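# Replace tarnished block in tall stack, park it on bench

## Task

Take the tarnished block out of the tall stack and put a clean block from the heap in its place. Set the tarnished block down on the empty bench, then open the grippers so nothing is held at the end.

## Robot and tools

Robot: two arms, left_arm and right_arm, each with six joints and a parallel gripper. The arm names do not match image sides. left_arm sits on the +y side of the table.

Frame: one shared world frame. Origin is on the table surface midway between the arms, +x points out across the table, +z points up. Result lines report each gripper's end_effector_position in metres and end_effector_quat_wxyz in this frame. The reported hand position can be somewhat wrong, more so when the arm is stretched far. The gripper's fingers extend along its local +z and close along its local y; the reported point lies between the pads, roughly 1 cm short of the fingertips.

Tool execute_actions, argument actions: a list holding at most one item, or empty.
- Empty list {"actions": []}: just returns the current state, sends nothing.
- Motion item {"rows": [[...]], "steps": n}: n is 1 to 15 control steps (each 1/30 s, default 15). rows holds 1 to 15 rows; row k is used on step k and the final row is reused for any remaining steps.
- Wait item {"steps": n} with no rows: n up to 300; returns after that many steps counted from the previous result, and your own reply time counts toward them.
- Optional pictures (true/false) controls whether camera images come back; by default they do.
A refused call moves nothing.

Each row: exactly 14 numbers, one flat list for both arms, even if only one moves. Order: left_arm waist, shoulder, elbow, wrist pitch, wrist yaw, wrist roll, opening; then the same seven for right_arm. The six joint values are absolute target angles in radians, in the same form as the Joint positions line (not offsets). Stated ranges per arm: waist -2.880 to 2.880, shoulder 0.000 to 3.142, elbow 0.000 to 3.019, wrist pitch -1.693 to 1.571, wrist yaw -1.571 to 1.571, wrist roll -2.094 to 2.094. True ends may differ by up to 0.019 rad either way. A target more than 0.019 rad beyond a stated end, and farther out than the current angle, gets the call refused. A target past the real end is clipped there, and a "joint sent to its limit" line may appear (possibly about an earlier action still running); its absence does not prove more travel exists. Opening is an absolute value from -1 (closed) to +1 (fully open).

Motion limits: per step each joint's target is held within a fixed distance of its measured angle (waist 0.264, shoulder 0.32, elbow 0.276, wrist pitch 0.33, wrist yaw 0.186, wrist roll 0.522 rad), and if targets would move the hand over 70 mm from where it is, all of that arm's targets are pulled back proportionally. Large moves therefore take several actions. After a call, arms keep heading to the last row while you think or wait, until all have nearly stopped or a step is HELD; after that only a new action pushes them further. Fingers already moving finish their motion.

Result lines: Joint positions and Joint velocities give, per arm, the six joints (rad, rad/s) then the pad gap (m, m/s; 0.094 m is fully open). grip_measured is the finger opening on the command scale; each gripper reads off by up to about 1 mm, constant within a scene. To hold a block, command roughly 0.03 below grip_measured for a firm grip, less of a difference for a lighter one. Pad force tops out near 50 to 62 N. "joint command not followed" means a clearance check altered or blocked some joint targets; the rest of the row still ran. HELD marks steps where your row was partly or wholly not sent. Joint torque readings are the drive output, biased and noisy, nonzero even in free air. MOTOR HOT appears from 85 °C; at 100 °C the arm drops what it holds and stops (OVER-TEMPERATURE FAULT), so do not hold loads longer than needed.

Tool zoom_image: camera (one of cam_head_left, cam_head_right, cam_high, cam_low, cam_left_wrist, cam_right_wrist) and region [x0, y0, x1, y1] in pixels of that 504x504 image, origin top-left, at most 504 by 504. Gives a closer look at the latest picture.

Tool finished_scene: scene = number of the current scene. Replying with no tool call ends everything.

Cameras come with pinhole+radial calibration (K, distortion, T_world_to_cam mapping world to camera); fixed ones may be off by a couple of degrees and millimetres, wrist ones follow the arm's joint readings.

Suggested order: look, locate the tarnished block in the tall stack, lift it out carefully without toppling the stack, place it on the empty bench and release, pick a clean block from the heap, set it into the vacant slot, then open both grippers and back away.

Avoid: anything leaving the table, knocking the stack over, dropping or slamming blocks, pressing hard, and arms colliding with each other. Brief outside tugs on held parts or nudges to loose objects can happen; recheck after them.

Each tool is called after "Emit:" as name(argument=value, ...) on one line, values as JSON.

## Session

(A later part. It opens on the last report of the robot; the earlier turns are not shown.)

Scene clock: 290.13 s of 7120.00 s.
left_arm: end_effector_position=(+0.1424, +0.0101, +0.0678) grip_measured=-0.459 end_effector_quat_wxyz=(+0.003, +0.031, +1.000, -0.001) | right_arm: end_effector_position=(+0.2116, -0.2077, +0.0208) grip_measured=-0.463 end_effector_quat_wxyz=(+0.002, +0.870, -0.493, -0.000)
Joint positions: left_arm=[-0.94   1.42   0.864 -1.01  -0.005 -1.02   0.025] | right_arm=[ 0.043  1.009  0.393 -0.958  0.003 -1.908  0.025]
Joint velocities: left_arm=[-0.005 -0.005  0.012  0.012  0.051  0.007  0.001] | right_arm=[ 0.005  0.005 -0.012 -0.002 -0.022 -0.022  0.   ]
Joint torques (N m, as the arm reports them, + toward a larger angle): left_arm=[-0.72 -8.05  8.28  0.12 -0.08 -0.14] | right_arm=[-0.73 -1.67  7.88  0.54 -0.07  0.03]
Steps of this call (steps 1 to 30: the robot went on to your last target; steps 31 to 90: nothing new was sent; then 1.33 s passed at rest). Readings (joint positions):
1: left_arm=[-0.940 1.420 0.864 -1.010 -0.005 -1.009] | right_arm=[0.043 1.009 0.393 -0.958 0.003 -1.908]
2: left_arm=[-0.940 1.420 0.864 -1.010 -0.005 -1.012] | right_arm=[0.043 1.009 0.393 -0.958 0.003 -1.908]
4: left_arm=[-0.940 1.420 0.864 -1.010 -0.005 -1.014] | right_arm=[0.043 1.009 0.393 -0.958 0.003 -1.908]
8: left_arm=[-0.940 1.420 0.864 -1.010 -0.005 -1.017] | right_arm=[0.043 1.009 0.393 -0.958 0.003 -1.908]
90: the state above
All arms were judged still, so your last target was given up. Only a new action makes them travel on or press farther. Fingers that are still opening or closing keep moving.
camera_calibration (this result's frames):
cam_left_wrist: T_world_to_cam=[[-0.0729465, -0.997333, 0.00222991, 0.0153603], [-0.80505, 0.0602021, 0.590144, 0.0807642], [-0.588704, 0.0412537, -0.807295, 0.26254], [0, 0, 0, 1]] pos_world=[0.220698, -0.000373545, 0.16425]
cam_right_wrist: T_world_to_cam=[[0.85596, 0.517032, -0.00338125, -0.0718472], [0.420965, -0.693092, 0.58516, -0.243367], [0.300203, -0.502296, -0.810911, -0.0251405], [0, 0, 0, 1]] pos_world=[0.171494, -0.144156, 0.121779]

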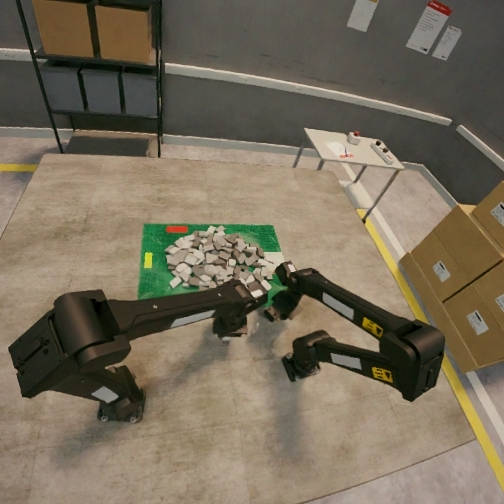

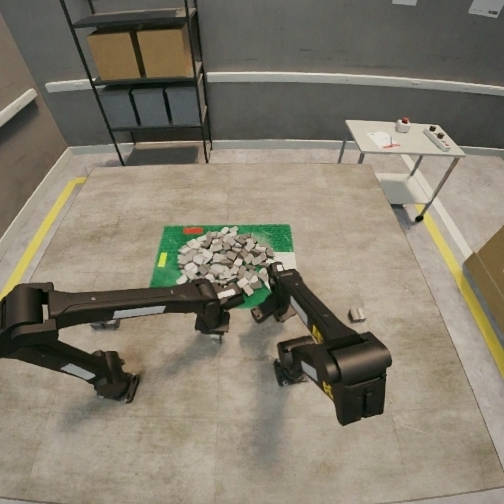

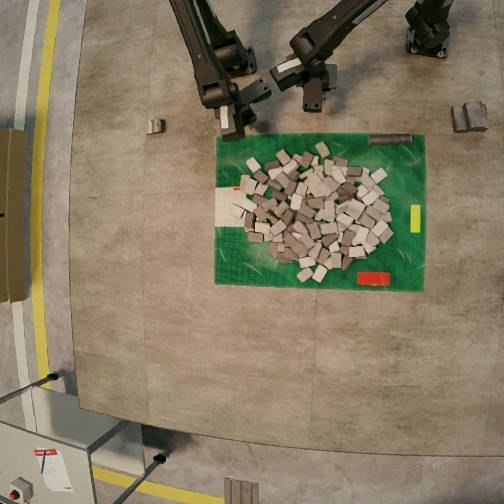

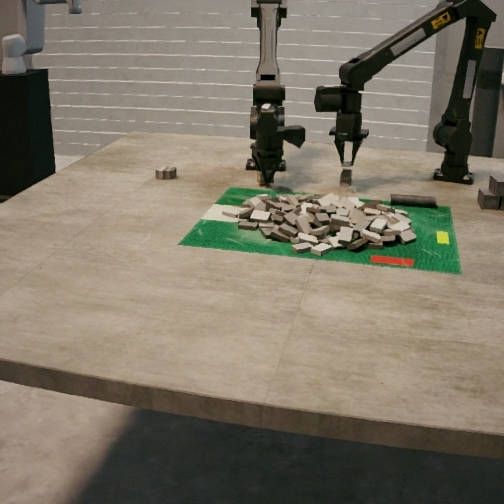

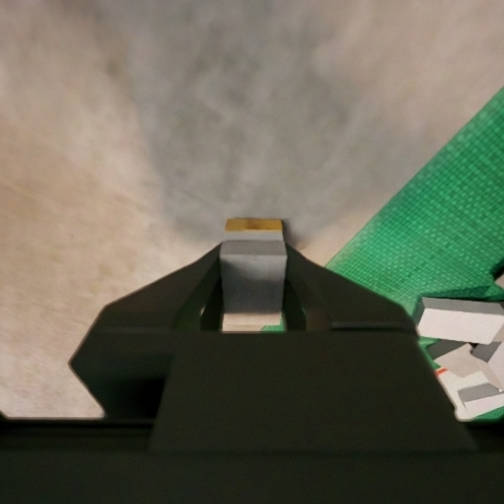

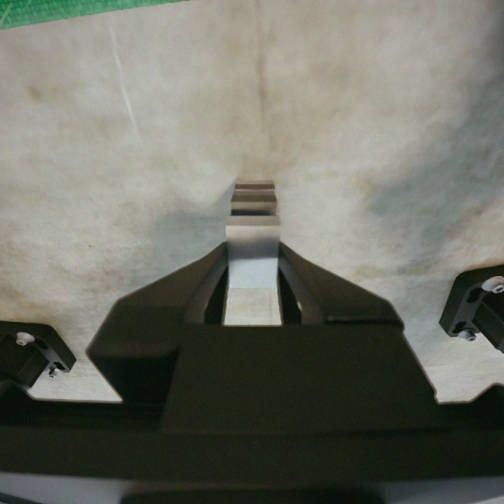

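Emit:
execute_actions(actions=[{"rows":[
[-0.9510,1.4260,0.8740,-0.9988,-0.005,-1.030,-0.50, 0.036,1.008,0.408,-0.9486,0.005,-1.910,-0.50],
[-0.9525,1.4320,0.8670,-0.9988,-0.005,-1.028,-0.50, 0.039,1.014,0.408,-0.9486,0.005,-1.910,-0.50],
[-0.9540,1.4360,0.8655,-0.9977,-0.005,-1.026,-0.50, 0.041,1.018,0.408,-0.9486,0.005,-1.910,-0.50],
[-0.9550,1.4386,0.8640,-0.9942,-0.005,-1.024,-0.50, 0.043,1.021,0.408,-0.9470,0.005,-1.910,-0.50],
[-0.9560,1.4412,0.8620,-0.9896,-0.005,-1.022,-0.50, 0.043,1.025,0.408,-0.9450,0.005,-1.910,-0.50],
[-0.9565,1.4438,0.8595,-0.9839,-0.005,-1.022,-0.50, 0.043,1.029,0.408,-0.9425,0.005,-1.910,-0.50],
[-0.9565,1.4464,0.8570,-0.9782,-0.005,-1.022,-0.50, 0.043,1.033,0.408,-0.9400,0.005,-1.910,-0.50],
[-0.9565,1.4490,0.8545,-0.9725,-0.005,-1.022,-0.50, 0.043,1.037,0.408,-0.9375,0.005,-1.910,-0.50],
[-0.9565,1.4516,0.8520,-0.9668,-0.005,-1.022,-0.50, 0.043,1.041,0.408,-0.9350,0.005,-1.910,-0.50],
[-0.9565,1.4542,0.8495,-0.9610,-0.005,-1.022,-0.50, 0.043,1.045,0.408,-0.9325,0.005,-1.910,-0.50],
[-0.9565,1.4568,0.8475,-0.9565,-0.005,-1.022,-0.50, 0.043,1.049,0.408,-0.9300,0.005,-1.910,-0.50],
[-0.9565,1.4585,0.8460,-0.9530,-0.005,-1.022,-0.50, 0.043,1.053,0.408,-0.9279,0.005,-1.910,-0.50],
[-0.9565,1.4602,0.8450,-0.9507,-0.005,-1.022,-0.50, 0.043,1.057,0.408,-0.9279,0.005,-1.910,-0.50],
[-0.9565,1.4619,0.8446,-0.9498,-0.005,-1.022,-0.50, 0.043,1.061,0.408,-0.9279,0.005,-1.910,-0.50],
[-0.9565,1.4636,0.8446,-0.9498,-0.005,-1.022,-0.50, 0.043,1.065,0.408,-0.9279,0.005,-1.910,-0.50]
],"steps":15}], pictures=false)

Emit:
execute_actions(actions=[{"rows":[
[-0.9565,1.4653,0.8446,-0.9498,-0.005,-1.022,-0.50, 0.043,1.0685,0.408,-0.9300,0.005,-1.910,-0.50],
[-0.9530,1.4670,0.8446,-0.9498,-0.005,-1.022,-0.50, 0.043,1.0716,0.408,-0.9330,0.005,-1.910,-0.50],
[-0.9500,1.4687,0.8480,-0.9520,-0.005,-1.022,-0.50, 0.043,1.0716,0.408,-0.9350,0.005,-1.910,-0.50],
[-0.9470,1.4704,0.8520,-0.9550,-0.005,-1.022,-0.50, 0.043,1.0630,0.408,-0.9350,0.005,-1.910,-0.50],
[-0.9450,1.4721,0.8550,-0.9570,-0.005,-1.022,-0.50, 0.043,1.0550,0.408,-0.9350,0.005,-1.910,-0.50],
[-0.9450,1.4738,0.8550,-0.9570,-0.005,-1.022,-0.50, 0.043,1.0480,0.408,-0.9350,0.005,-1.910,-0.485],
[-0.9450,1.4755,0.8550,-0.9570,-0.005,-1.022,-0.50, 0.043,1.0450,0.408,-0.9350,0.005,-1.910,-0.47],
[-0.9450,1.4772,0.8550,-0.9570,-0.005,-1.022,-0.50, 0.043,1.0430,0.408,-0.9380,0.005,-1.910,-0.455],
[-0.9450,1.4789,0.8550,-0.9570,-0.005,-1.022,-0.50, 0.043,1.0410,0.408,-0.9410,0.005,-1.910,-0.43],
[-0.9450,1.4806,0.8550,-0.9570,-0.005,-1.022,-0.50, 0.043,1.0390,0.408,-0.9440,0.005,-1.910,-0.38],
[-0.9450,1.4806,0.8550,-0.9570,-0.005,-1.022,-0.50, 0.043,1.0336,0.408,-0.9479,0.005,-1.910,-0.32],
[-0.9450,1.4740,0.8550,-0.9570,-0.005,-1.022,-0.50, 0.043,1.0316,0.408,-0.9487,0.005,-1.910,-0.27],
[-0.9450,1.4660,0.8550,-0.9570,-0.005,-1.022,-0.50, 0.043,1.0281,0.408,-0.9503,0.005,-1.910,-0.27],
[-0.9450,1.4580,0.8550,-0.9570,-0.005,-1.022,-0.485, 0.043,1.0231,0.408,-0.9526,0.005,-1.910,-0.27],
[-0.9450,1.4520,0.8550,-0.9570,-0.005,-1.022,-0.47, 0.043,1.0171,0.408,-0.9553,0.005,-1.910,-0.27]
],"steps":15}], pictures=false)

Emit:
execute_actions(actions=[{"rows":[
[-0.945,1.4460,0.857,-0.959,-0.005,-1.022,-0.455, 0.043,1.0106,0.408,-0.9582,0.005,-1.910,-0.27],
[-0.945,1.4420,0.859,-0.961,-0.005,-1.022,-0.43, 0.043,1.0041,0.408,-0.9611,0.005,-1.910,-0.27],
[-0.945,1.4380,0.861,-0.964,-0.005,-1.022,-0.38, 0.043,0.9981,0.408,-0.9638,0.005,-1.910,-0.27],
[-0.945,1.4340,0.862,-0.966,-0.005,-1.022,-0.30, 0.043,0.9926,0.408,-0.9662,0.005,-1.910,-0.27],
[-0.945,1.4290,0.862,-0.968,-0.005,-1.022,-0.22, 0.043,0.9881,0.408,-0.9683,0.005,-1.910,-0.27],
[-0.945,1.4255,0.862,-0.970,-0.005,-1.022,-0.15, 0.043,0.9846,0.408,-0.9698,0.005,-1.910,-0.27],
[-0.945,1.4215,0.862,-0.972,-0.005,-1.022,-0.10, 0.043,0.9824,0.408,-0.9708,0.005,-1.910,-0.27],
[-0.943,1.4155,0.862,-0.974,-0.005,-1.022,-0.10, 0.043,0.9809,0.408,-0.9715,0.005,-1.910,-0.31],
[-0.941,1.4075,0.862,-0.977,-0.005,-1.022,-0.10, 0.043,0.9809,0.408,-0.9715,0.005,-1.910,-0.35],
[-0.938,1.3975,0.862,-0.980,-0.005,-1.022,-0.10, 0.043,0.9809,0.408,-0.9715,0.005,-1.910,-0.385],
[-0.935,1.3865,0.862,-0.984,-0.005,-1.022,-0.10, 0.043,0.9809,0.408,-0.9715,0.005,-1.910,-0.415],
[-0.933,1.3745,0.862,-0.988,-0.005,-1.022,-0.10, 0.043,0.9830,0.408,-0.9680,0.005,-1.910,-0.44],
[-0.931,1.3625,0.862,-0.992,-0.005,-1.022,-0.10, 0.043,0.9850,0.416,-0.9650,0.005,-1.910,-0.46],
[-0.927,1.3505,0.862,-0.996,-0.005,-1.022,-0.10, 0.043,0.9870,0.424,-0.9650,0.005,-1.910,-0.475],
[-0.920,1.3385,0.862,-1.000,-0.005,-1.022,-0.10, 0.043,0.9870,0.432,-0.9650,0.005,-1.910,-0.49]
],"steps":15}], pictures=false)

Emit:
execute_actions(actions=[{"rows":[
[-0.910,1.3265,0.862,-1.004,-0.005,-1.022,-0.10, 0.046,0.987,0.438,-0.9650,0.005,-1.910,-0.50],
[-0.896,1.3155,0.862,-1.007,-0.005,-1.022,-0.10, 0.047,0.987,0.444,-0.9650,0.005,-1.910,-0.50],
[-0.878,1.3055,0.862,-1.010,-0.005,-1.022,-0.10, 0.048,0.987,0.453,-0.9670,0.005,-1.910,-0.50],
[-0.857,1.2965,0.862,-1.012,-0.005,-1.022,-0.10, 0.049,0.987,0.462,-0.9690,0.005,-1.910,-0.50],
[-0.833,1.2895,0.862,-1.013,-0.005,-1.022,-0.10, 0.049,0.987,0.470,-0.9715,0.005,-1.910,-0.50],
[-0.807,1.2845,0.862,-1.013,-0.005,-1.022,-0.10, 0.051,0.987,0.478,-0.9735,0.005,-1.910,-0.50],
[-0.781,1.2805,0.862,-1.013,-0.005,-1.022,-0.10, 0.054,0.987,0.488,-0.9775,0.005,-1.910,-0.50],
[-0.755,1.2785,0.862,-1.013,-0.005,-1.022,-0.10, 0.058,0.992,0.4985,-0.9835,0.005,-1.910,-0.50],
[-0.729,1.2785,0.862,-1.013,-0.005,-1.022,-0.10, 0.065,0.997,0.509,-0.9905,0.005,-1.910,-0.50],
[-0.703,1.2785,0.862,-1.013,-0.005,-1.022,-0.10, 0.075,1.000,0.5195,-0.9975,0.005,-1.910,-0.50],
[-0.677,1.2785,0.862,-1.011,-0.005,-1.022,-0.10, 0.089,1.002,0.530,-1.0045,0.005,-1.910,-0.50],
[-0.651,1.2830,0.862,-1.009,-0.005,-1.022,-0.10, 0.107,1.005,0.5405,-1.0115,0.005,-1.910,-0.50],
[-0.625,1.2880,0.862,-1.007,-0.005,-1.022,-0.10, 0.128,1.009,0.551,-1.0185,0.005,-1.910,-0.50],
[-0.599,1.2920,0.862,-1.005,-0.005,-1.022,-0.10, 0.152,1.014,0.5615,-1.0255,0.005,-1.910,-0.50],
[-0.573,1.2950,0.862,-1.005,-0.005,-1.022,-0.10, 0.1788,1.0202,0.572,-1.0325,0.005,-1.910,-0.50]
],"steps":15}], pictures=false)

Emit:
execute_actions(actions=[{"rows":[
[-0.547,1.295,0.862,-1.005,-0.005,-1.022,-0.10, 0.2056,1.0264,0.5825,-1.0395,0.005,-1.910,-0.50],
[-0.521,1.295,0.862,-1.005,-0.005,-1.022,-0.10, 0.2324,1.0326,0.5930,-1.0465,0.005,-1.910,-0.50],
[-0.495,1.295,0.862,-1.005,-0.005,-1.022,-0.10, 0.2592,1.0388,0.6035,-1.0535,0.005,-1.910,-0.50],
[-0.469,1.295,0.862,-1.005,-0.005,-1.022,-0.10, 0.2860,1.0450,0.6140,-1.0605,0.005,-1.910,-0.50],
[-0.443,1.295,0.862,-1.005,-0.005,-1.022,-0.10, 0.3128,1.0512,0.6245,-1.0675,0.005,-1.910,-0.50],
[-0.417,1.295,0.862,-1.005,-0.005,-1.022,-0.10, 0.3396,1.0574,0.6350,-1.0715,0.005,-1.910,-0.50],
[-0.391,1.295,0.862,-1.005,-0.005,-1.022,-0.10, 0.3664,1.0636,0.6455,-1.0745,0.005,-1.910,-0.50],
[-0.365,1.295,0.862,-1.005,-0.005,-1.022,-0.10, 0.3932,1.0698,0.6560,-1.0764,0.005,-1.910,-0.50],
[-0.341,1.295,0.862,-1.005,-0.005,-1.022,-0.10, 0.4200,1.0760,0.6665,-1.0764,0.005,-1.910,-0.50],
[-0.320,1.295,0.862,-1.005,-0.005,-1.022,-0.10, 0.4468,1.0822,0.6770,-1.0764,0.005,-1.910,-0.50],
[-0.302,1.295,0.862,-1.005,-0.005,-1.022,-0.10, 0.4736,1.0884,0.6875,-1.0764,0.005,-1.910,-0.50],
[-0.287,1.295,0.862,-1.005,-0.005,-1.022,-0.10, 0.5004,1.0946,0.6980,-1.0764,0.005,-1.910,-0.50],
[-0.275,1.295,0.862,-1.005,-0.005,-1.022,-0.10, 0.5272,1.1008,0.7085,-1.0764,0.005,-1.910,-0.50],
[-0.265,1.295,0.862,-1.005,-0.005,-1.022,-0.10, 0.5540,1.1070,0.7185,-1.0764,0.005,-1.910,-0.50],
[-0.257,1.295,0.862,-1.005,-0.005,-1.022,-0.10, 0.5808,1.1132,0.7275,-1.0764,0.005,-1.910,-0.50]
],"steps":15}], pictures=false)

Emit:
execute_actions(actions=[{"rows":[
[-0.251,1.295,0.862,-1.005,-0.005,-1.022,-0.10, 0.6076,1.1194,0.7350,-1.0764,0.005,-1.910,-0.50],
[-0.247,1.295,0.862,-1.005,-0.005,-1.022,-0.10, 0.6344,1.1256,0.7410,-1.0764,0.005,-1.910,-0.50],
[-0.245,1.295,0.862,-1.005,-0.005,-1.022,-0.10, 0.6612,1.1318,0.7455,-1.0764,0.005,-1.910,-0.50],
[-0.245,1.295,0.862,-1.005,-0.005,-1.022,-0.10, 0.6880,1.1380,0.7485,-1.0764,0.005,-1.910,-0.50],
[-0.245,1.295,0.862,-1.005,-0.005,-1.022,-0.10, 0.7148,1.1442,0.7502,-1.0764,0.005,-1.910,-0.50],
[-0.245,1.295,0.862,-1.005,-0.005,-1.022,-0.10, 0.7416,1.1504,0.7512,-1.0764,0.005,-1.910,-0.50],
[-0.247,1.295,0.860,-1.005,-0.005,-1.022,-0.10, 0.7684,1.1566,0.7512,-1.0764,0.005,-1.910,-0.50],
[-0.249,1.295,0.858,-1.005,-0.005,-1.022,-0.10, 0.7952,1.1628,0.7512,-1.0764,0.005,-1.910,-0.50],
[-0.251,1.295,0.856,-1.005,-0.005,-1.022,-0.10, 0.8220,1.1690,0.7512,-1.0764,0.005,-1.910,-0.50],
[-0.252,1.295,0.854,-1.005,-0.005,-1.022,-0.10, 0.8488,1.1752,0.7450,-1.0764,0.005,-1.910,-0.50],
[-0.252,1.295,0.854,-1.005,-0.005,-1.022,-0.10, 0.8756,1.1814,0.7370,-1.0764,0.005,-1.910,-0.50],
[-0.252,1.295,0.854,-1.005,-0.005,-1.022,-0.10, 0.9006,1.1869,0.7290,-1.0764,0.005,-1.910,-0.50],
[-0.252,1.295,0.854,-1.005,-0.005,-1.022,-0.10, 0.9226,1.1914,0.7210,-1.0764,0.005,-1.910,-0.50],
[-0.252,1.295,0.854,-1.005,-0.005,-1.022,-0.10, 0.9416,1.1949,0.7130,-1.0764,0.005,-1.910,-0.50],
[-0.252,1.295,0.854,-1.005,-0.005,-1.022,-0.10, 0.9576,1.1977,0.7060,-1.0764,0.005,-1.910,-0.50]
],"steps":15}], pictures=false)

Emit:
execute_actions(actions=[{"rows":[
[-0.252,1.295,0.854,-1.005,-0.005,-1.022,-0.10, 0.9706,1.1997,0.706,-1.0764,0.005,-1.910,-0.50],
[-0.252,1.295,0.854,-1.005,-0.005,-1.022,-0.10, 0.9816,1.2010,0.706,-1.0764,0.005,-1.910,-0.50],
[-0.252,1.295,0.854,-1.005,-0.005,-1.022,-0.10, 0.9906,1.2018,0.706,-1.0764,0.005,-1.910,-0.50],
[-0.252,1.295,0.854,-1.005,-0.005,-1.022,-0.10, 0.9971,1.2018,0.706,-1.0740,0.005,-1.910,-0.50],
[-0.252,1.295,0.854,-1.005,-0.005,-1.022,-0.10, 1.0016,1.2018,0.706,-1.0720,0.005,-1.910,-0.50],
[-0.252,1.295,0.854,-1.005,-0.005,-1.022,-0.10, 1.0046,1.2018,0.706,-1.0700,0.005,-1.910,-0.50],
[-0.252,1.295,0.854,-1.005,-0.005,-1.022,-0.10, 1.0060,1.1980,0.706,-1.0700,0.005,-1.910,-0.50],
[-0.252,1.295,0.854,-1.005,-0.005,-1.022,-0.10, 1.0060,1.1940,0.706,-1.0700,0.005,-1.910,-0.50]
],"steps":11}])

Scene clock: 405.27 s of 7120.00 s.
left_arm: end_effector_position=(+0.1425, +0.0086, +0.0533) grip_measured=-0.459 end_effector_quat_wxyz=(+0.004, +0.032, +0.999, -0.002) | right_arm: end_effector_position=(+0.2119, -0.2077, +0.0138) grip_measured=-0.463 end_effector_quat_wxyz=(+0.009, +0.870, -0.493, -0.008)
Joint positions: left_arm=[-0.942  1.446  0.846 -0.964 -0.005 -1.02   0.025] | right_arm=[ 0.043  1.051  0.393 -0.938  0.003 -1.908  0.025]
Joint velocities: left_arm=[ 0.015  0.063 -0.042  0.037 -0.022  0.007 -0.001] | right_arm=[-0.015  0.112 -0.017  0.012 -0.11  -0.037 -0.001]
Joint torques (N m, as the arm reports them, + toward a larger angle): left_arm=[-1.1  -7.54  6.94  0.28 -0.11 -0.03] | right_arm=[ 0.11 -1.21  7.61  0.52 -0.07  0.03]
Steps of this call (steps 1 to 90: nothing new was sent; then 111.63 s passed at rest; steps 91 to 105: all 15 steps of this action). Readings (joint positions):
91: left_arm=[-0.940 1.420 0.864 -1.010 -0.005 -1.020] | right_arm=[0.043 1.009 0.393 -0.958 0.003 -1.908]
92: left_arm=[-0.940 1.420 0.864 -1.010 -0.005 -1.020] | right_arm=[0.043 1.009 0.393 -0.958 0.003 -1.908]
94: left_arm=[-0.940 1.420 0.864 -1.009 -0.005 -1.020] | right_arm=[0.043 1.009 0.393 -0.958 0.003 -1.908]
98: left_arm=[-0.941 1.425 0.863 -0.993 -0.005 -1.020] | right_arm=[0.043 1.020 0.393 -0.952 0.003 -1.908]
105: the state above

Scene clock: 405.77 s of 7120.00 s.
left_arm: end_effector_position=(+0.1422, +0.0092, +0.0510) grip_measured=-0.457 end_effector_quat_wxyz=(+0.003, +0.032, +0.999, +0.000) | right_arm: end_effector_position=(+0.2124, -0.2076, +0.0158) grip_measured=-0.272 end_effector_quat_wxyz=(+0.006, +0.870, -0.493, -0.005)
Joint positions: left_arm=[-0.942  1.451  0.845 -0.962 -0.005 -1.02   0.026] | right_arm=[ 0.043  1.039  0.393 -0.942  0.003 -1.908  0.034]
Joint velocities: left_arm=[-0.005 -0.015 -0.017 -0.002  0.007 -0.081  0.002] | right_arm=[-0.005 -0.151 -0.002 -0.076 -0.125 -0.022  0.002]
Joint torques (N m, as the arm reports them, + toward a larger angle): left_arm=[-0.32 -8.33  7.51 -0.14 -0.13 -0.03] | right_arm=[ 0.13 -3.22  7.9  -0.05 -0.07  0.03]
Steps of this call (steps 1 to 15: all 15 steps of this action). Readings (joint positions):
1: left_arm=[-0.942 1.449 0.845 -0.962 -0.005 -1.020] | right_arm=[0.043 1.054 0.393 -0.938 0.003 -1.908]
2: left_arm=[-0.942 1.451 0.845 -0.962 -0.005 -1.020] | right_arm=[0.043 1.056 0.393 -0.938 0.003 -1.908]
4: left_arm=[-0.942 1.451 0.845 -0.962 -0.005 -1.020] | right_arm=[0.043 1.056 0.393 -0.938 0.003 -1.908]
8: left_arm=[-0.942 1.451 0.845 -0.962 -0.005 -1.020] | right_arm=[0.043 1.054 0.393 -0.938 0.003 -1.908]
15: the state above

Scene clock: 406.27 s of 7120.00 s.
left_arm: end_effector_position=(+0.1417, +0.0104, +0.0705) grip_measured=-0.102 end_effector_quat_wxyz=(+0.012, +0.032, +0.999, -0.016) | right_arm: end_effector_position=(+0.2128, -0.2076, +0.0246) grip_measured=-0.464 end_effector_quat_wxyz=(-0.003, +0.870, -0.493, +0.007)
Joint positions: left_arm=[-0.942  1.393  0.845 -0.983 -0.005 -1.02   0.042] | right_arm=[ 0.043  0.987  0.393 -0.963  0.003 -1.908  0.025]
Joint velocities: left_arm=[ 0.005 -0.415  0.002 -0.115 -0.022  0.051 -0.   ] | right_arm=[-0.015 -0.015 -0.012 -0.017 -0.037 -0.051 -0.001]
Joint torques (N m, as the arm reports them, + toward a larger angle): left_arm=[ 1.31 -9.73  8.33 -0.49 -0.12 -0.01] | right_arm=[ 0.12 -0.77  9.6  -0.05 -0.08  0.03]
Steps of this call (steps 1 to 15: all 15 steps of this action). Readings (joint positions):
1: left_arm=[-0.942 1.451 0.845 -0.962 -0.005 -1.020] | right_arm=[0.043 1.033 0.393 -0.944 0.003 -1.908]
2: left_arm=[-0.942 1.451 0.845 -0.962 -0.005 -1.020] | right_arm=[0.043 1.027 0.393 -0.946 0.003 -1.908]
4: left_arm=[-0.942 1.451 0.845 -0.962 -0.005 -1.020] | right_arm=[0.043 1.014 0.393 -0.952 0.003 -1.908]
8: left_arm=[-0.942 1.449 0.845 -0.963 -0.005 -1.020] | right_arm=[0.043 0.991 0.393 -0.960 0.003 -1.908]
15: the state above

Scene clock: 406.77 s of 7120.00 s.
left_arm: end_effector_position=(+0.2313, +0.0784, +0.1057) grip_measured=-0.102 end_effector_quat_wxyz=(+0.041, -0.126, +0.990, -0.047) | right_arm: end_effector_position=(+0.2399, -0.1852, +0.0548) grip_measured=-0.464 end_effector_quat_wxyz=(-0.017, +0.888, -0.460, +0.021)
Joint positions: left_arm=[-0.625  1.287  0.845 -1.003 -0.005 -1.02   0.042] | right_arm=[ 0.117  1.     0.492 -1.009  0.004 -1.908  0.025]
Joint velocities: left_arm=[ 0.757  0.005 -0.002 -0.007 -0.037  0.007 -0.   ] | right_arm=[ 0.689  0.093  0.379 -0.198  0.022  0.081 -0.   ]
Joint torques (N m, as the arm reports them, + toward a larger angle): left_arm=[ 0.79 -6.62  8.89 -0.15 -0.1  -0.02] | right_arm=[ 1.7  -0.74 11.22  0.07 -0.11  0.04]
Steps of this call (steps 1 to 15: all 15 steps of this action). Readings (joint positions):
1: left_arm=[-0.940 1.378 0.845 -0.987 -0.005 -1.020] | right_arm=[0.043 0.987 0.393 -0.963 0.003 -1.908]
2: left_arm=[-0.936 1.363 0.845 -0.991 -0.005 -1.020] | right_arm=[0.043 0.987 0.393 -0.963 0.003 -1.908]
4: left_arm=[-0.916 1.334 0.845 -0.998 -0.005 -1.020] | right_arm=[0.043 0.987 0.393 -0.963 0.003 -1.908]
8: left_arm=[-0.826 1.293 0.845 -1.003 -0.005 -1.020] | right_arm=[0.043 0.987 0.408 -0.969 0.003 -1.908]
15: the state above

Scene clock: 407.27 s of 7120.00 s.
left_arm: end_effector_position=(+0.3005, +0.1815, +0.1057) grip_measured=-0.102 end_effector_quat_wxyz=(+0.049, -0.296, +0.953, -0.040) | right_arm: end_effector_position=(+0.2329, -0.0778, +0.0867) grip_measured=-0.464 end_effector_quat_wxyz=(-0.021, +0.962, -0.271, +0.017)
Joint positions: left_arm=[-0.276  1.287  0.845 -1.003 -0.005 -1.02   0.042] | right_arm=[ 0.524  1.093  0.644 -1.067  0.004 -1.908  0.025]
Joint velocities: left_arm=[ 0.347  0.005 -0.022  0.002 -0.022 -0.022  0.   ] | right_arm=[ 0.777  0.151  0.32  -0.002 -0.022 -0.007  0.   ]
Joint torques (N m, as the arm reports them, + toward a larger angle): left_arm=[-0.16 -6.41  8.97 -0.14 -0.1  -0.03] | right_arm=[ 1.   -3.35 12.09 -0.02 -0.11  0.02]
Steps of this call (steps 1 to 15: all 15 steps of this action). Readings (joint positions):
1: left_arm=[-0.600 1.287 0.845 -1.003 -0.005 -1.020] | right_arm=[0.143 1.004 0.504 -1.016 0.004 -1.908]
2: left_arm=[-0.575 1.287 0.845 -1.003 -0.005 -1.020] | right_arm=[0.170 1.009 0.516 -1.022 0.004 -1.908]
4: left_arm=[-0.525 1.287 0.845 -1.003 -0.005 -1.020] | right_arm=[0.227 1.022 0.538 -1.036 0.004 -1.908]
8: left_arm=[-0.423 1.287 0.845 -1.003 -0.005 -1.020] | right_arm=[0.339 1.049 0.575 -1.060 0.004 -1.908]
15: the state above

Scene clock: 407.77 s of 7120.00 s.
left_arm: end_effector_position=(+0.3037, +0.1890, +0.1057) grip_measured=-0.102 end_effector_quat_wxyz=(+0.049, -0.307, +0.950, -0.039) | right_arm: end_effector_position=(+0.1606, +0.0046, +0.0822) grip_measured=-0.464 end_effector_quat_wxyz=(-0.007, +0.997, -0.076, +0.005)
Joint positions: left_arm=[-0.253  1.287  0.845 -1.003 -0.005 -1.02   0.042] | right_arm=[ 0.921  1.183  0.696 -1.067  0.004 -1.908  0.025]
Joint velocities: left_arm=[-0.005  0.005 -0.007  0.007  0.037 -0.022 -0.   ] | right_arm=[ 0.65   0.151 -0.017 -0.002 -0.022  0.022  0.001]
Joint torques (N m, as the arm reports them, + toward a larger angle): left_arm=[ 0.21 -6.33  8.32 -0.09 -0.1  -0.01] | right_arm=[-0.5  -4.47  7.98  0.02 -0.1   0.03]
Steps of this call (steps 1 to 15: all 15 steps of this action). Readings (joint positions):
1: left_arm=[-0.266 1.287 0.845 -1.003 -0.005 -1.020] | right_arm=[0.551 1.099 0.655 -1.067 0.004 -1.908]
2: left_arm=[-0.259 1.287 0.845 -1.003 -0.005 -1.020] | right_arm=[0.578 1.105 0.665 -1.067 0.004 -1.908]
4: left_arm=[-0.253 1.287 0.845 -1.003 -0.005 -1.020] | right_arm=[0.632 1.116 0.682 -1.067 0.004 -1.908]
8: left_arm=[-0.253 1.287 0.845 -1.003 -0.005 -1.020] | right_arm=[0.740 1.138 0.696 -1.067 0.004 -1.908]
15: the state above

Scene clock: 408.13 s of 7120.00 s.
left_arm: end_effector_position=(+0.3037, +0.1890, +0.1057) grip_measured=-0.102 end_effector_quat_wxyz=(+0.049, -0.307, +0.950, -0.039) | right_arm: end_effector_position=(+0.1406, +0.0137, +0.0794) grip_measured=-0.464 end_effector_quat_wxyz=(-0.002, +0.999, -0.037, +0.003)
Joint positions: left_arm=[-0.253  1.287  0.845 -1.003 -0.005 -1.02   0.042] | right_arm=[ 0.999  1.194  0.696 -1.067  0.004 -1.908  0.025]
Joint velocities: left_arm=[-0.005 -0.005 -0.007 -0.017 -0.022 -0.022 -0.001] | right_arm=[ 0.005 -0.005 -0.012 -0.012  0.007 -0.081  0.001]
Joint torques (N m, as the arm reports them, + toward a larger angle): left_arm=[ 0.21 -6.16  8.28 -0.11 -0.11 -0.05] | right_arm=[ 0.53 -5.17  7.95  0.15 -0.1   0.03]
Steps of this call (steps 1 to 11: all 11 steps of this action). Readings (joint positions):
1: left_arm=[-0.253 1.287 0.845 -1.003 -0.005 -1.020] | right_arm=[0.941 1.188 0.696 -1.067 0.004 -1.908]
2: left_arm=[-0.253 1.287 0.845 -1.003 -0.005 -1.020] | right_arm=[0.958 1.191 0.696 -1.067 0.004 -1.908]
4: left_arm=[-0.253 1.287 0.845 -1.003 -0.005 -1.020] | right_arm=[0.982 1.194 0.696 -1.067 0.004 -1.908]
8: left_arm=[-0.253 1.287 0.845 -1.003 -0.005 -1.020] | right_arm=[0.999 1.194 0.696 -1.067 0.004 -1.908]
11: the state above
camera_calibration (this result's frames):
cam_left_wrist: T_world_to_cam=[[0.570939, -0.81446, 0.103359, -0.0353054], [-0.72249, -0.438649, 0.534411, 0.252686], [-0.389918, -0.379792, -0.838882, 0.403269], [0, 0, 0, 1]] pos_world=[0.359962, 0.235244, 0.206906]
cam_right_wrist: T_world_to_cam=[[0.0709923, 0.997466, 0.00463663, -0.022247], [0.806544, -0.0601376, 0.588108, -0.157415], [0.586896, -0.0380115, -0.808769, 0.108127], [0, 0, 0, 1]] pos_world=[0.065082, 0.0168342, 0.18013]

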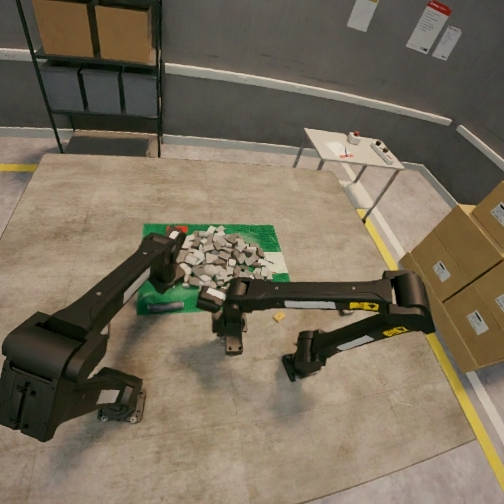

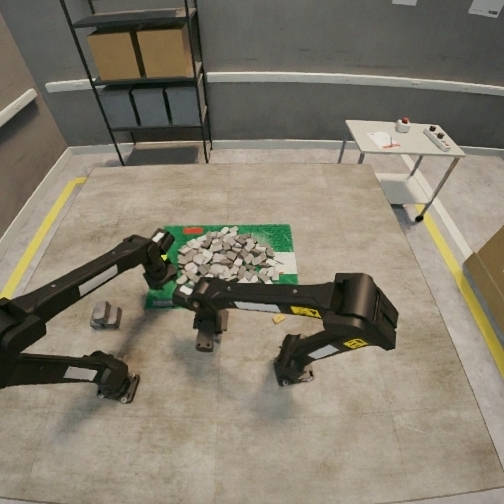

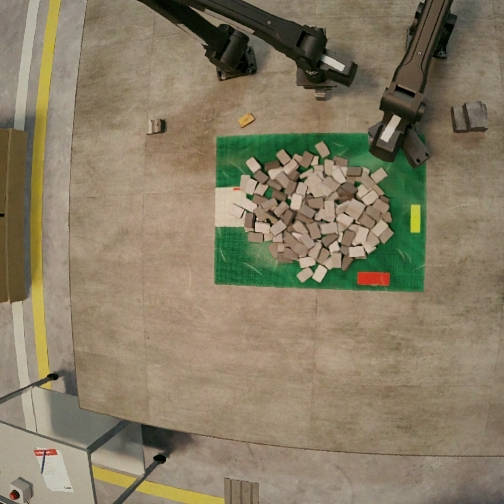

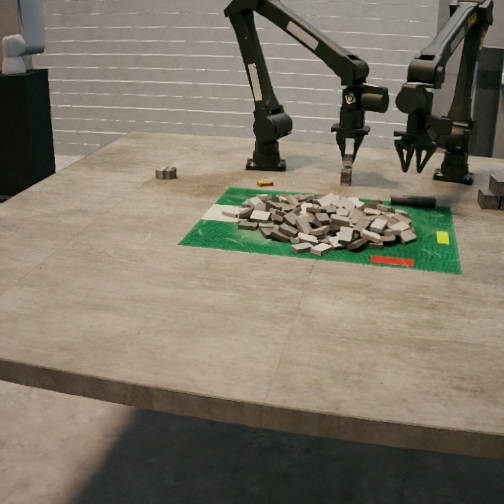

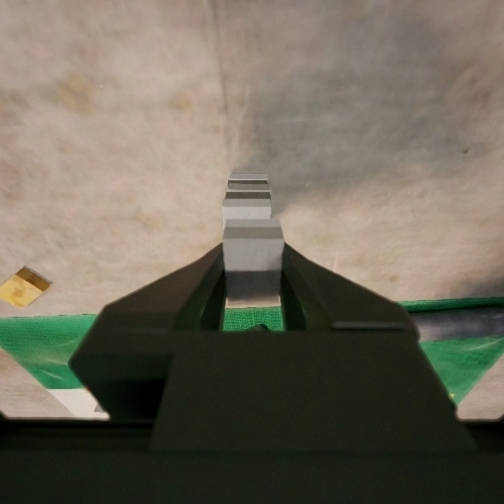

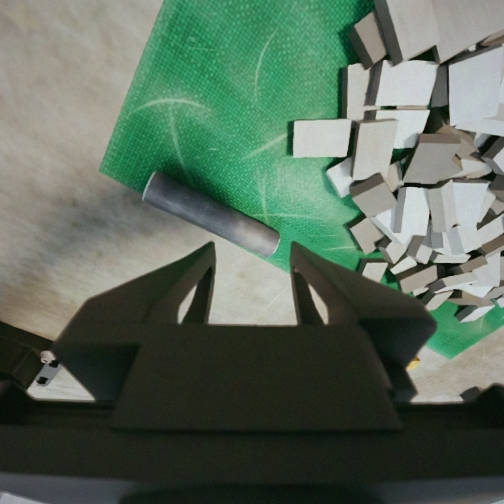

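Emit:
zoom_image(camera="cam_left_wrist", region=[210, 165, 300, 255])

Emit:
zoom_image(camera="cam_low", region=[322, 140, 372, 190])

Emit:
zoom_image(camera="cam_high", region=[215, 90, 285, 160])

Region (210, 165, 300, 255) of cam_left_wrist's 504x504 image, scaled by 5.600, with more detail than that image has.

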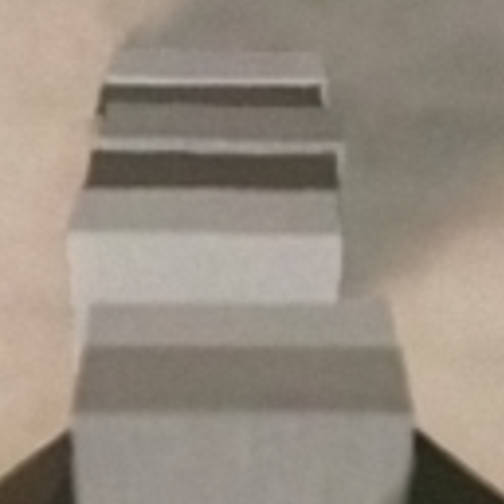

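Region (322, 140, 372, 190) of cam_low's 504x504 image, scaled by 10.080, with more detail than that image has.

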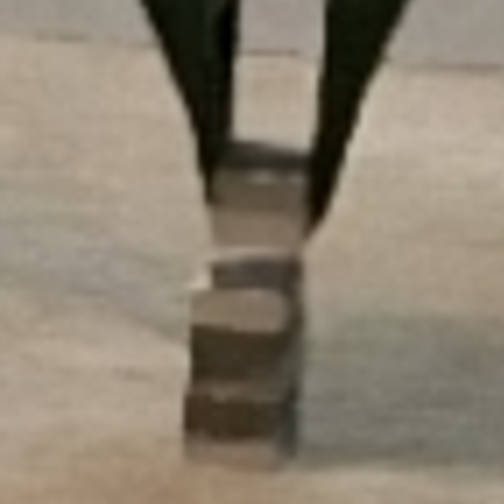

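Region (215, 90, 285, 160) of cam_high's 504x504 image, scaled by 7.200, with more detail than that image has.

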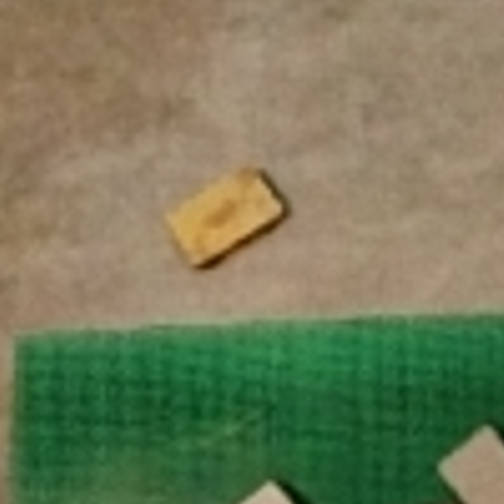

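Emit:
execute_actions(actions=[{"rows":[
[-0.252,1.295,0.854,-1.005,-0.005,-1.022,-0.10, 1.004,1.1980,0.6960,-1.0640,0.005,-1.904,-0.50],
[-0.252,1.295,0.854,-1.005,-0.005,-1.022,-0.10, 1.002,1.2010,0.6870,-1.0590,0.005,-1.898,-0.50],
[-0.252,1.295,0.854,-1.005,-0.005,-1.022,-0.10, 1.000,1.2040,0.6810,-1.0570,0.005,-1.893,-0.50],
[-0.252,1.295,0.854,-1.005,-0.005,-1.022,-0.10, 1.000,1.2040,0.6780,-1.0549,0.005,-1.889,-0.50],
[-0.252,1.295,0.854,-1.005,-0.005,-1.022,-0.10, 1.000,1.2040,0.6755,-1.0519,0.005,-1.886,-0.50],
[-0.252,1.295,0.854,-1.005,-0.005,-1.022,-0.10, 1.000,1.2040,0.6730,-1.0481,0.005,-1.886,-0.50],
[-0.252,1.295,0.854,-1.005,-0.005,-1.022,-0.10, 1.000,1.2040,0.6708,-1.0440,0.005,-1.886,-0.50],
[-0.252,1.295,0.854,-1.005,-0.005,-1.022,-0.10, 1.000,1.2040,0.6688,-1.0399,0.005,-1.886,-0.50],
[-0.252,1.295,0.854,-1.005,-0.005,-1.022,-0.10, 1.000,1.2062,0.6670,-1.0358,0.005,-1.886,-0.50],
[-0.252,1.295,0.854,-1.005,-0.005,-1.022,-0.10, 1.000,1.2084,0.6654,-1.0320,0.005,-1.886,-0.50],
[-0.252,1.295,0.854,-1.005,-0.005,-1.022,-0.10, 1.000,1.2106,0.6640,-1.0286,0.005,-1.886,-0.50],
[-0.252,1.295,0.854,-1.005,-0.005,-1.022,-0.10, 1.000,1.2128,0.6628,-1.0259,0.005,-1.886,-0.50],
[-0.252,1.295,0.854,-1.005,-0.005,-1.022,-0.10, 1.000,1.2150,0.6618,-1.0240,0.005,-1.886,-0.50],
[-0.252,1.295,0.854,-1.005,-0.005,-1.022,-0.10, 1.000,1.2172,0.6610,-1.0228,0.005,-1.886,-0.50],
[-0.252,1.295,0.854,-1.005,-0.005,-1.022,-0.10, 1.000,1.2194,0.6610,-1.0228,0.005,-1.886,-0.50]
],"steps":15}], pictures=false)

Emit:
execute_actions(actions=[{"rows":[
[-0.252,1.295,0.854,-1.005,-0.005,-1.022,-0.10, 1.000,1.2216,0.6610,-1.0228,0.005,-1.886,-0.50],
[-0.252,1.295,0.854,-1.005,-0.005,-1.022,-0.10, 1.000,1.2238,0.6650,-1.0250,0.005,-1.889,-0.50],
[-0.252,1.295,0.854,-1.005,-0.005,-1.022,-0.10, 1.000,1.2260,0.6700,-1.0280,0.005,-1.892,-0.50],
[-0.252,1.295,0.854,-1.005,-0.005,-1.022,-0.10, 1.000,1.2282,0.6750,-1.0310,0.005,-1.893,-0.50],
[-0.252,1.295,0.854,-1.005,-0.005,-1.022,-0.10, 1.000,1.2304,0.6780,-1.0310,0.005,-1.893,-0.50],
[-0.252,1.295,0.854,-1.005,-0.005,-1.022,-0.10, 1.000,1.2326,0.6780,-1.0310,0.005,-1.893,-0.50],
[-0.252,1.295,0.854,-1.005,-0.005,-1.022,-0.10, 1.000,1.2348,0.6780,-1.0310,0.005,-1.893,-0.50],
[-0.252,1.295,0.854,-1.005,-0.005,-1.022,-0.10, 1.000,1.2370,0.6780,-1.0310,0.005,-1.893,-0.50],
[-0.252,1.295,0.854,-1.005,-0.005,-1.022,-0.10, 1.000,1.2370,0.6780,-1.0310,0.005,-1.893,-0.50],
[-0.252,1.295,0.854,-1.005,-0.005,-1.022,-0.10, 1.000,1.2300,0.6780,-1.0310,0.005,-1.893,-0.50],
[-0.252,1.295,0.854,-1.005,-0.005,-1.022,-0.10, 1.000,1.2230,0.6780,-1.0310,0.005,-1.893,-0.485],
[-0.252,1.295,0.854,-1.005,-0.005,-1.022,-0.10, 1.000,1.2190,0.6780,-1.0310,0.005,-1.893,-0.47],
[-0.252,1.295,0.854,-1.005,-0.005,-1.022,-0.10, 1.000,1.2180,0.6780,-1.0310,0.005,-1.893,-0.455],
[-0.252,1.295,0.854,-1.005,-0.005,-1.022,-0.10, 1.000,1.2160,0.6780,-1.0330,0.005,-1.893,-0.43],
[-0.252,1.295,0.854,-1.005,-0.005,-1.022,-0.10, 1.000,1.2120,0.6780,-1.0350,0.005,-1.893,-0.38]
],"steps":15}], pictures=false)

Emit:
execute_actions(actions=[{"rows":[
[-0.252,1.295,0.854,-1.005,-0.005,-1.022,-0.10, 1.000,1.2060,0.678,-1.038,0.005,-1.893,-0.30],
[-0.252,1.295,0.854,-1.005,-0.005,-1.022,-0.10, 1.000,1.2010,0.678,-1.040,0.005,-1.893,-0.21],
[-0.252,1.295,0.854,-1.005,-0.005,-1.022,-0.10, 1.000,1.1976,0.678,-1.042,0.005,-1.893,-0.12],
[-0.252,1.295,0.854,-1.005,-0.005,-1.022,-0.10, 1.000,1.1926,0.678,-1.043,0.005,-1.893,-0.03],
[-0.252,1.295,0.854,-1.005,-0.005,-1.022,-0.10, 1.000,1.1846,0.678,-1.045,0.005,-1.893,0.06],
[-0.252,1.295,0.854,-1.005,-0.005,-1.022,-0.10, 0.999,1.1746,0.678,-1.048,0.005,-1.893,0.14],
[-0.252,1.295,0.854,-1.005,-0.005,-1.022,-0.10, 0.997,1.1626,0.678,-1.051,0.005,-1.893,0.20],
[-0.252,1.295,0.854,-1.005,-0.005,-1.022,-0.10, 0.995,1.1496,0.678,-1.054,0.005,-1.893,0.20],
[-0.252,1.295,0.854,-1.005,-0.005,-1.022,-0.10, 0.993,1.1356,0.678,-1.057,0.005,-1.893,0.20],
[-0.252,1.295,0.854,-1.005,-0.005,-1.022,-0.10, 0.992,1.1216,0.678,-1.060,0.005,-1.893,0.20],
[-0.252,1.295,0.854,-1.005,-0.005,-1.022,-0.10, 0.989,1.1076,0.678,-1.063,0.005,-1.893,0.20],
[-0.252,1.295,0.854,-1.005,-0.005,-1.022,-0.10, 0.984,1.0936,0.678,-1.065,0.005,-1.893,0.20],
[-0.252,1.295,0.854,-1.005,-0.005,-1.022,-0.10, 0.975,1.0806,0.678,-1.067,0.005,-1.893,0.20],
[-0.252,1.295,0.854,-1.005,-0.005,-1.022,-0.10, 0.962,1.0686,0.678,-1.068,0.005,-1.893,0.20],
[-0.252,1.295,0.854,-1.005,-0.005,-1.022,-0.10, 0.945,1.0586,0.678,-1.068,0.005,-1.893,0.20]
],"steps":15}], pictures=false)

Emit:
execute_actions(actions=[{"rows":[
[-0.252,1.295,0.854,-1.005,-0.005,-1.022,-0.10, 0.925,1.0506,0.678,-1.068,0.005,-1.893,0.20],
[-0.252,1.295,0.854,-1.005,-0.005,-1.022,-0.10, 0.903,1.0446,0.678,-1.068,0.005,-1.893,0.20],
[-0.252,1.295,0.854,-1.005,-0.005,-1.022,-0.10, 0.879,1.0406,0.678,-1.066,0.005,-1.893,0.20],
[-0.252,1.295,0.854,-1.005,-0.005,-1.022,-0.10, 0.855,1.0376,0.678,-1.064,0.005,-1.893,0.20],
[-0.252,1.295,0.854,-1.005,-0.005,-1.022,-0.10, 0.831,1.0366,0.678,-1.062,0.005,-1.893,0.20],
[-0.252,1.295,0.854,-1.005,-0.005,-1.022,-0.10, 0.807,1.0366,0.678,-1.062,0.005,-1.893,0.20],
[-0.252,1.295,0.854,-1.005,-0.005,-1.022,-0.10, 0.783,1.0366,0.678,-1.062,0.005,-1.893,0.20],
[-0.252,1.295,0.854,-1.005,-0.005,-1.022,-0.10, 0.761,1.0366,0.678,-1.062,0.005,-1.893,0.20],
[-0.252,1.295,0.854,-1.005,-0.005,-1.022,-0.10, 0.741,1.0390,0.678,-1.062,0.005,-1.893,0.20],
[-0.252,1.295,0.854,-1.005,-0.005,-1.022,-0.10, 0.724,1.0420,0.678,-1.062,0.005,-1.893,0.20],
[-0.252,1.295,0.854,-1.005,-0.005,-1.022,-0.10, 0.710,1.0440,0.678,-1.062,0.005,-1.893,0.20],
[-0.252,1.295,0.854,-1.005,-0.005,-1.022,-0.10, 0.699,1.0440,0.678,-1.062,0.005,-1.893,0.20],
[-0.252,1.295,0.854,-1.005,-0.005,-1.022,-0.10, 0.691,1.0440,0.678,-1.062,0.005,-1.893,0.20],
[-0.252,1.295,0.854,-1.005,-0.005,-1.022,-0.10, 0.686,1.0440,0.678,-1.062,0.005,-1.893,0.20],
[-0.252,1.295,0.854,-1.005,-0.005,-1.022,-0.10, 0.683,1.0440,0.678,-1.062,0.005,-1.893,0.20]
],"steps":15}])

Emit:
zoom_image(camera="cam_low", region=[314, 130, 384, 200])

Scene clock: 450.30 s of 7120.00 s.
left_arm: end_effector_position=(+0.3037, +0.1890, +0.1057) grip_measured=-0.102 end_effector_quat_wxyz=(+0.049, -0.307, +0.950, -0.039) | right_arm: end_effector_position=(+0.1394, +0.0109, +0.0694) grip_measured=-0.464 end_effector_quat_wxyz=(-0.002, +0.999, -0.043, +0.003)
Joint positions: left_arm=[-0.253  1.287  0.845 -1.003 -0.005 -1.02   0.042] | right_arm=[ 0.999  1.202  0.672 -1.036  0.004 -1.895  0.025]
Joint velocities: left_arm=[-0.005  0.005  0.007  0.012  0.051  0.022  0.   ] | right_arm=[ 0.005  0.063 -0.017  0.046  0.066 -0.066 -0.001]
Joint torques (N m, as the arm reports them, + toward a larger angle): left_arm=[ 0.08 -6.06  8.35 -0.18 -0.11 -0.02] | right_arm=[ 0.16 -3.98  6.52  0.59 -0.11  0.18]
Steps of this call (steps 1 to 15: the robot went on to your last target; steps 16 to 90: nothing new was sent; then 38.67 s passed at rest; steps 91 to 105: all 15 steps of this action). Readings (joint positions):
91: left_arm=[-0.253 1.287 0.845 -1.003 -0.005 -1.020] | right_arm=[0.999 1.194 0.696 -1.067 0.004 -1.908]
92: left_arm=[-0.253 1.287 0.845 -1.003 -0.005 -1.020] | right_arm=[0.999 1.194 0.696 -1.067 0.004 -1.908]
94: left_arm=[-0.253 1.287 0.845 -1.003 -0.005 -1.020] | right_arm=[0.999 1.194 0.696 -1.067 0.004 -1.905]
98: left_arm=[-0.253 1.287 0.845 -1.003 -0.005 -1.020] | right_arm=[0.999 1.194 0.685 -1.056 0.004 -1.898]
105: the state above

Scene clock: 450.80 s of 7120.00 s.
left_arm: end_effector_position=(+0.3037, +0.1890, +0.1057) grip_measured=-0.102 end_effector_quat_wxyz=(+0.049, -0.307, +0.950, -0.039) | right_arm: end_effector_position=(+0.1393, +0.0107, +0.0666) grip_measured=-0.401 end_effector_quat_wxyz=(+0.002, +0.999, -0.044, +0.001)
Joint positions: left_arm=[-0.253  1.287  0.845 -1.003 -0.005 -1.02   0.042] | right_arm=[ 0.999  1.213  0.672 -1.034  0.004 -1.894  0.028]
Joint velocities: left_arm=[-0.015 -0.024  0.002  0.002  0.037 -0.037 -0.   ] | right_arm=[ 0.015 -0.005 -0.007  0.002  0.022  0.022  0.04 ]
Joint torques (N m, as the arm reports them, + toward a larger angle): left_arm=[ 0.3  -6.54  8.29 -0.07 -0.13 -0.02] | right_arm=[ 0.28 -4.67  7.59  0.22 -0.13  0.07]
Steps of this call (steps 1 to 15: all 15 steps of this action). Readings (joint positions):
1: left_arm=[-0.253 1.287 0.845 -1.003 -0.005 -1.020] | right_arm=[0.999 1.205 0.672 -1.034 0.004 -1.895]
2: left_arm=[-0.253 1.287 0.845 -1.003 -0.005 -1.020] | right_arm=[0.999 1.207 0.672 -1.034 0.004 -1.894]
4: left_arm=[-0.253 1.287 0.845 -1.003 -0.005 -1.020] | right_arm=[0.999 1.212 0.672 -1.034 0.004 -1.894]
8: left_arm=[-0.253 1.287 0.845 -1.003 -0.005 -1.020] | right_arm=[0.999 1.213 0.672 -1.034 0.004 -1.894]
15: the state above

Scene clock: 451.30 s of 7120.00 s.
left_arm: end_effector_position=(+0.3037, +0.1890, +0.1057) grip_measured=-0.102 end_effector_quat_wxyz=(+0.049, -0.307, +0.950, -0.039) | right_arm: end_effector_position=(+0.1425, +0.0098, +0.0990) grip_measured=+0.199 end_effector_quat_wxyz=(-0.046, +0.998, -0.050, +0.020)
Joint positions: left_arm=[-0.253  1.287  0.845 -1.003 -0.005 -1.02   0.042] | right_arm=[ 0.987  1.086  0.672 -1.056  0.004 -1.894  0.056]
Joint velocities: left_arm=[ 0.005 -0.005  0.002  0.002  0.007  0.022 -0.001] | right_arm=[-0.278 -0.464 -0.002 -0.032  0.022  0.037 -0.002]
Joint torques (N m, as the arm reports them, + toward a larger angle): left_arm=[ 0.21 -6.29  8.38 -0.08 -0.11 -0.02] | right_arm=[-2.1  -3.48  8.17  0.18 -0.16  0.09]
Steps of this call (steps 1 to 15: all 15 steps of this action). Readings (joint positions):
1: left_arm=[-0.253 1.287 0.845 -1.003 -0.005 -1.020] | right_arm=[0.999 1.213 0.672 -1.034 0.004 -1.894]
2: left_arm=[-0.253 1.287 0.845 -1.003 -0.005 -1.020] | right_arm=[0.999 1.213 0.672 -1.034 0.004 -1.894]
4: left_arm=[-0.253 1.287 0.845 -1.003 -0.005 -1.020] | right_arm=[0.999 1.211 0.672 -1.034 0.004 -1.894]
8: left_arm=[-0.253 1.287 0.845 -1.003 -0.005 -1.020] | right_arm=[0.999 1.191 0.672 -1.039 0.004 -1.894]
15: the state above

Scene clock: 451.80 s of 7120.00 s.
left_arm: end_effector_position=(+0.3037, +0.1890, +0.1057) grip_measured=-0.102 end_effector_quat_wxyz=(+0.049, -0.307, +0.950, -0.039) | right_arm: end_effector_position=(+0.2119, -0.0341, +0.1120) grip_measured=+0.199 end_effector_quat_wxyz=(-0.064, +0.978, -0.195, +0.039)
Joint positions: left_arm=[-0.253  1.287  0.845 -1.003 -0.005 -1.02   0.042] | right_arm=[ 0.693  1.036  0.672 -1.058  0.004 -1.894  0.056]
Joint velocities: left_arm=[-0.005  0.005 -0.012 -0.012  0.007 -0.007 -0.   ] | right_arm=[-0.171  0.005 -0.002  0.002  0.095  0.081 -0.   ]
Joint torques (N m, as the arm reports them, + toward a larger angle): left_arm=[-0.08 -6.13  8.34 -0.1  -0.11 -0.02] | right_arm=[ 0.43 -2.06  8.61  0.34 -0.11  0.09]
Steps of this call (steps 1 to 15: all 15 steps of this action). Readings (joint positions):
1: left_arm=[-0.253 1.287 0.845 -1.003 -0.005 -1.020] | right_arm=[0.976 1.072 0.672 -1.058 0.004 -1.894]
2: left_arm=[-0.253 1.287 0.845 -1.003 -0.005 -1.020] | right_arm=[0.960 1.059 0.672 -1.058 0.004 -1.894]
4: left_arm=[-0.253 1.287 0.845 -1.003 -0.005 -1.020] | right_arm=[0.916 1.043 0.672 -1.058 0.004 -1.894]
8: left_arm=[-0.253 1.287 0.845 -1.003 -0.005 -1.020] | right_arm=[0.810 1.036 0.672 -1.058 0.004 -1.894]
15: the state above
camera_calibration (this result's frames):
cam_left_wrist: T_world_to_cam=[[0.570939, -0.81446, 0.103359, -0.0353054], [-0.72249, -0.438649, 0.534411, 0.252686], [-0.389918, -0.379792, -0.838882, 0.403269], [0, 0, 0, 1]] pos_world=[0.359962, 0.235244, 0.206906]
cam_right_wrist: T_world_to_cam=[[0.373673, 0.916926, 0.140051, -0.0618302], [0.689957, -0.375681, 0.618727, -0.226432], [0.619942, -0.134572, -0.773022, 0.0764858], [0, 0, 0, 1]] pos_world=[0.131916, -0.0180797, 0.207884]

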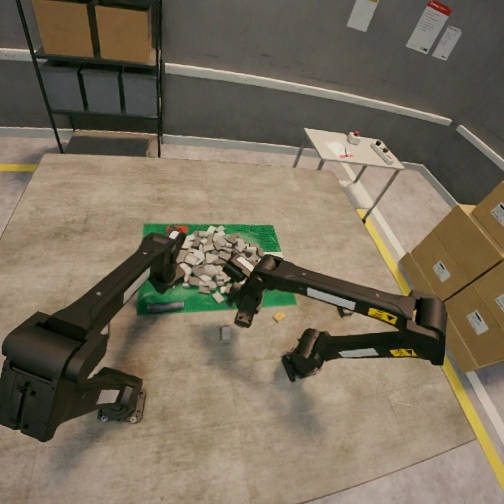

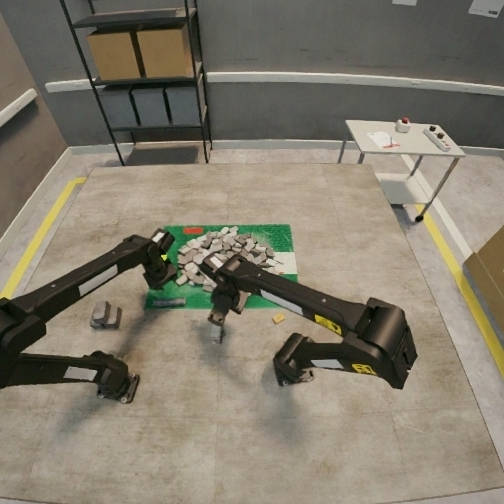

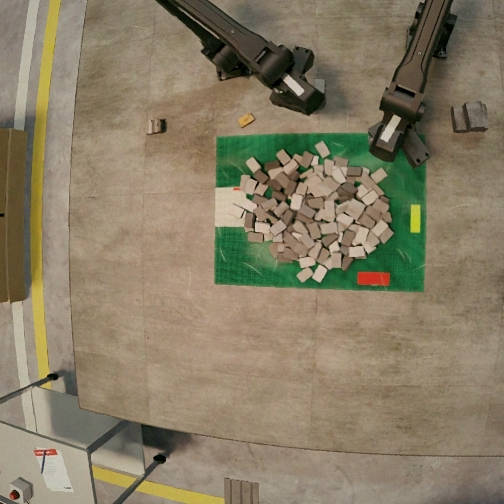

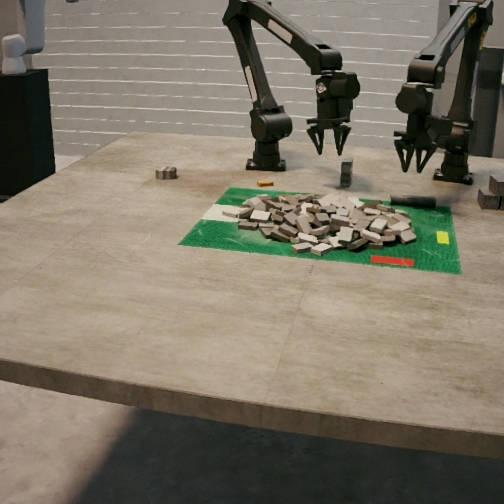

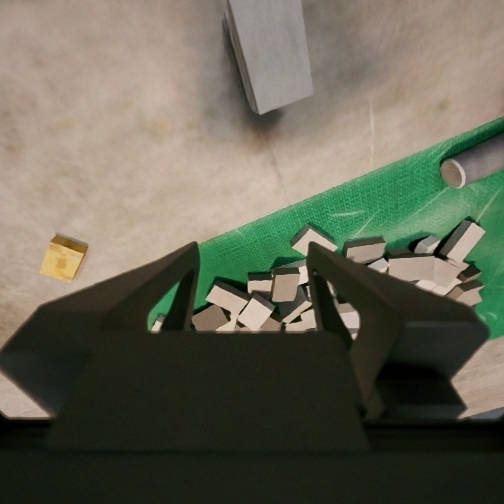

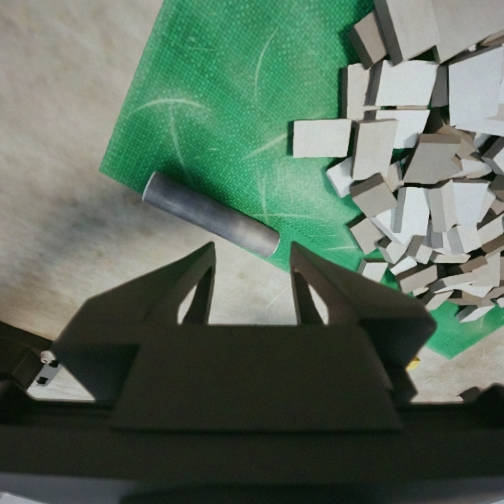

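Region (314, 130, 384, 200) of cam_low's 504x504 image, scaled by 7.200, with more detail than that image has.

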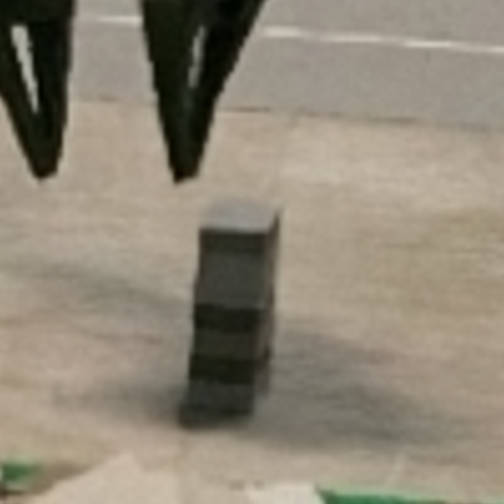

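Emit:
finished_scene(scene=2)

The scene is finished: the task was done.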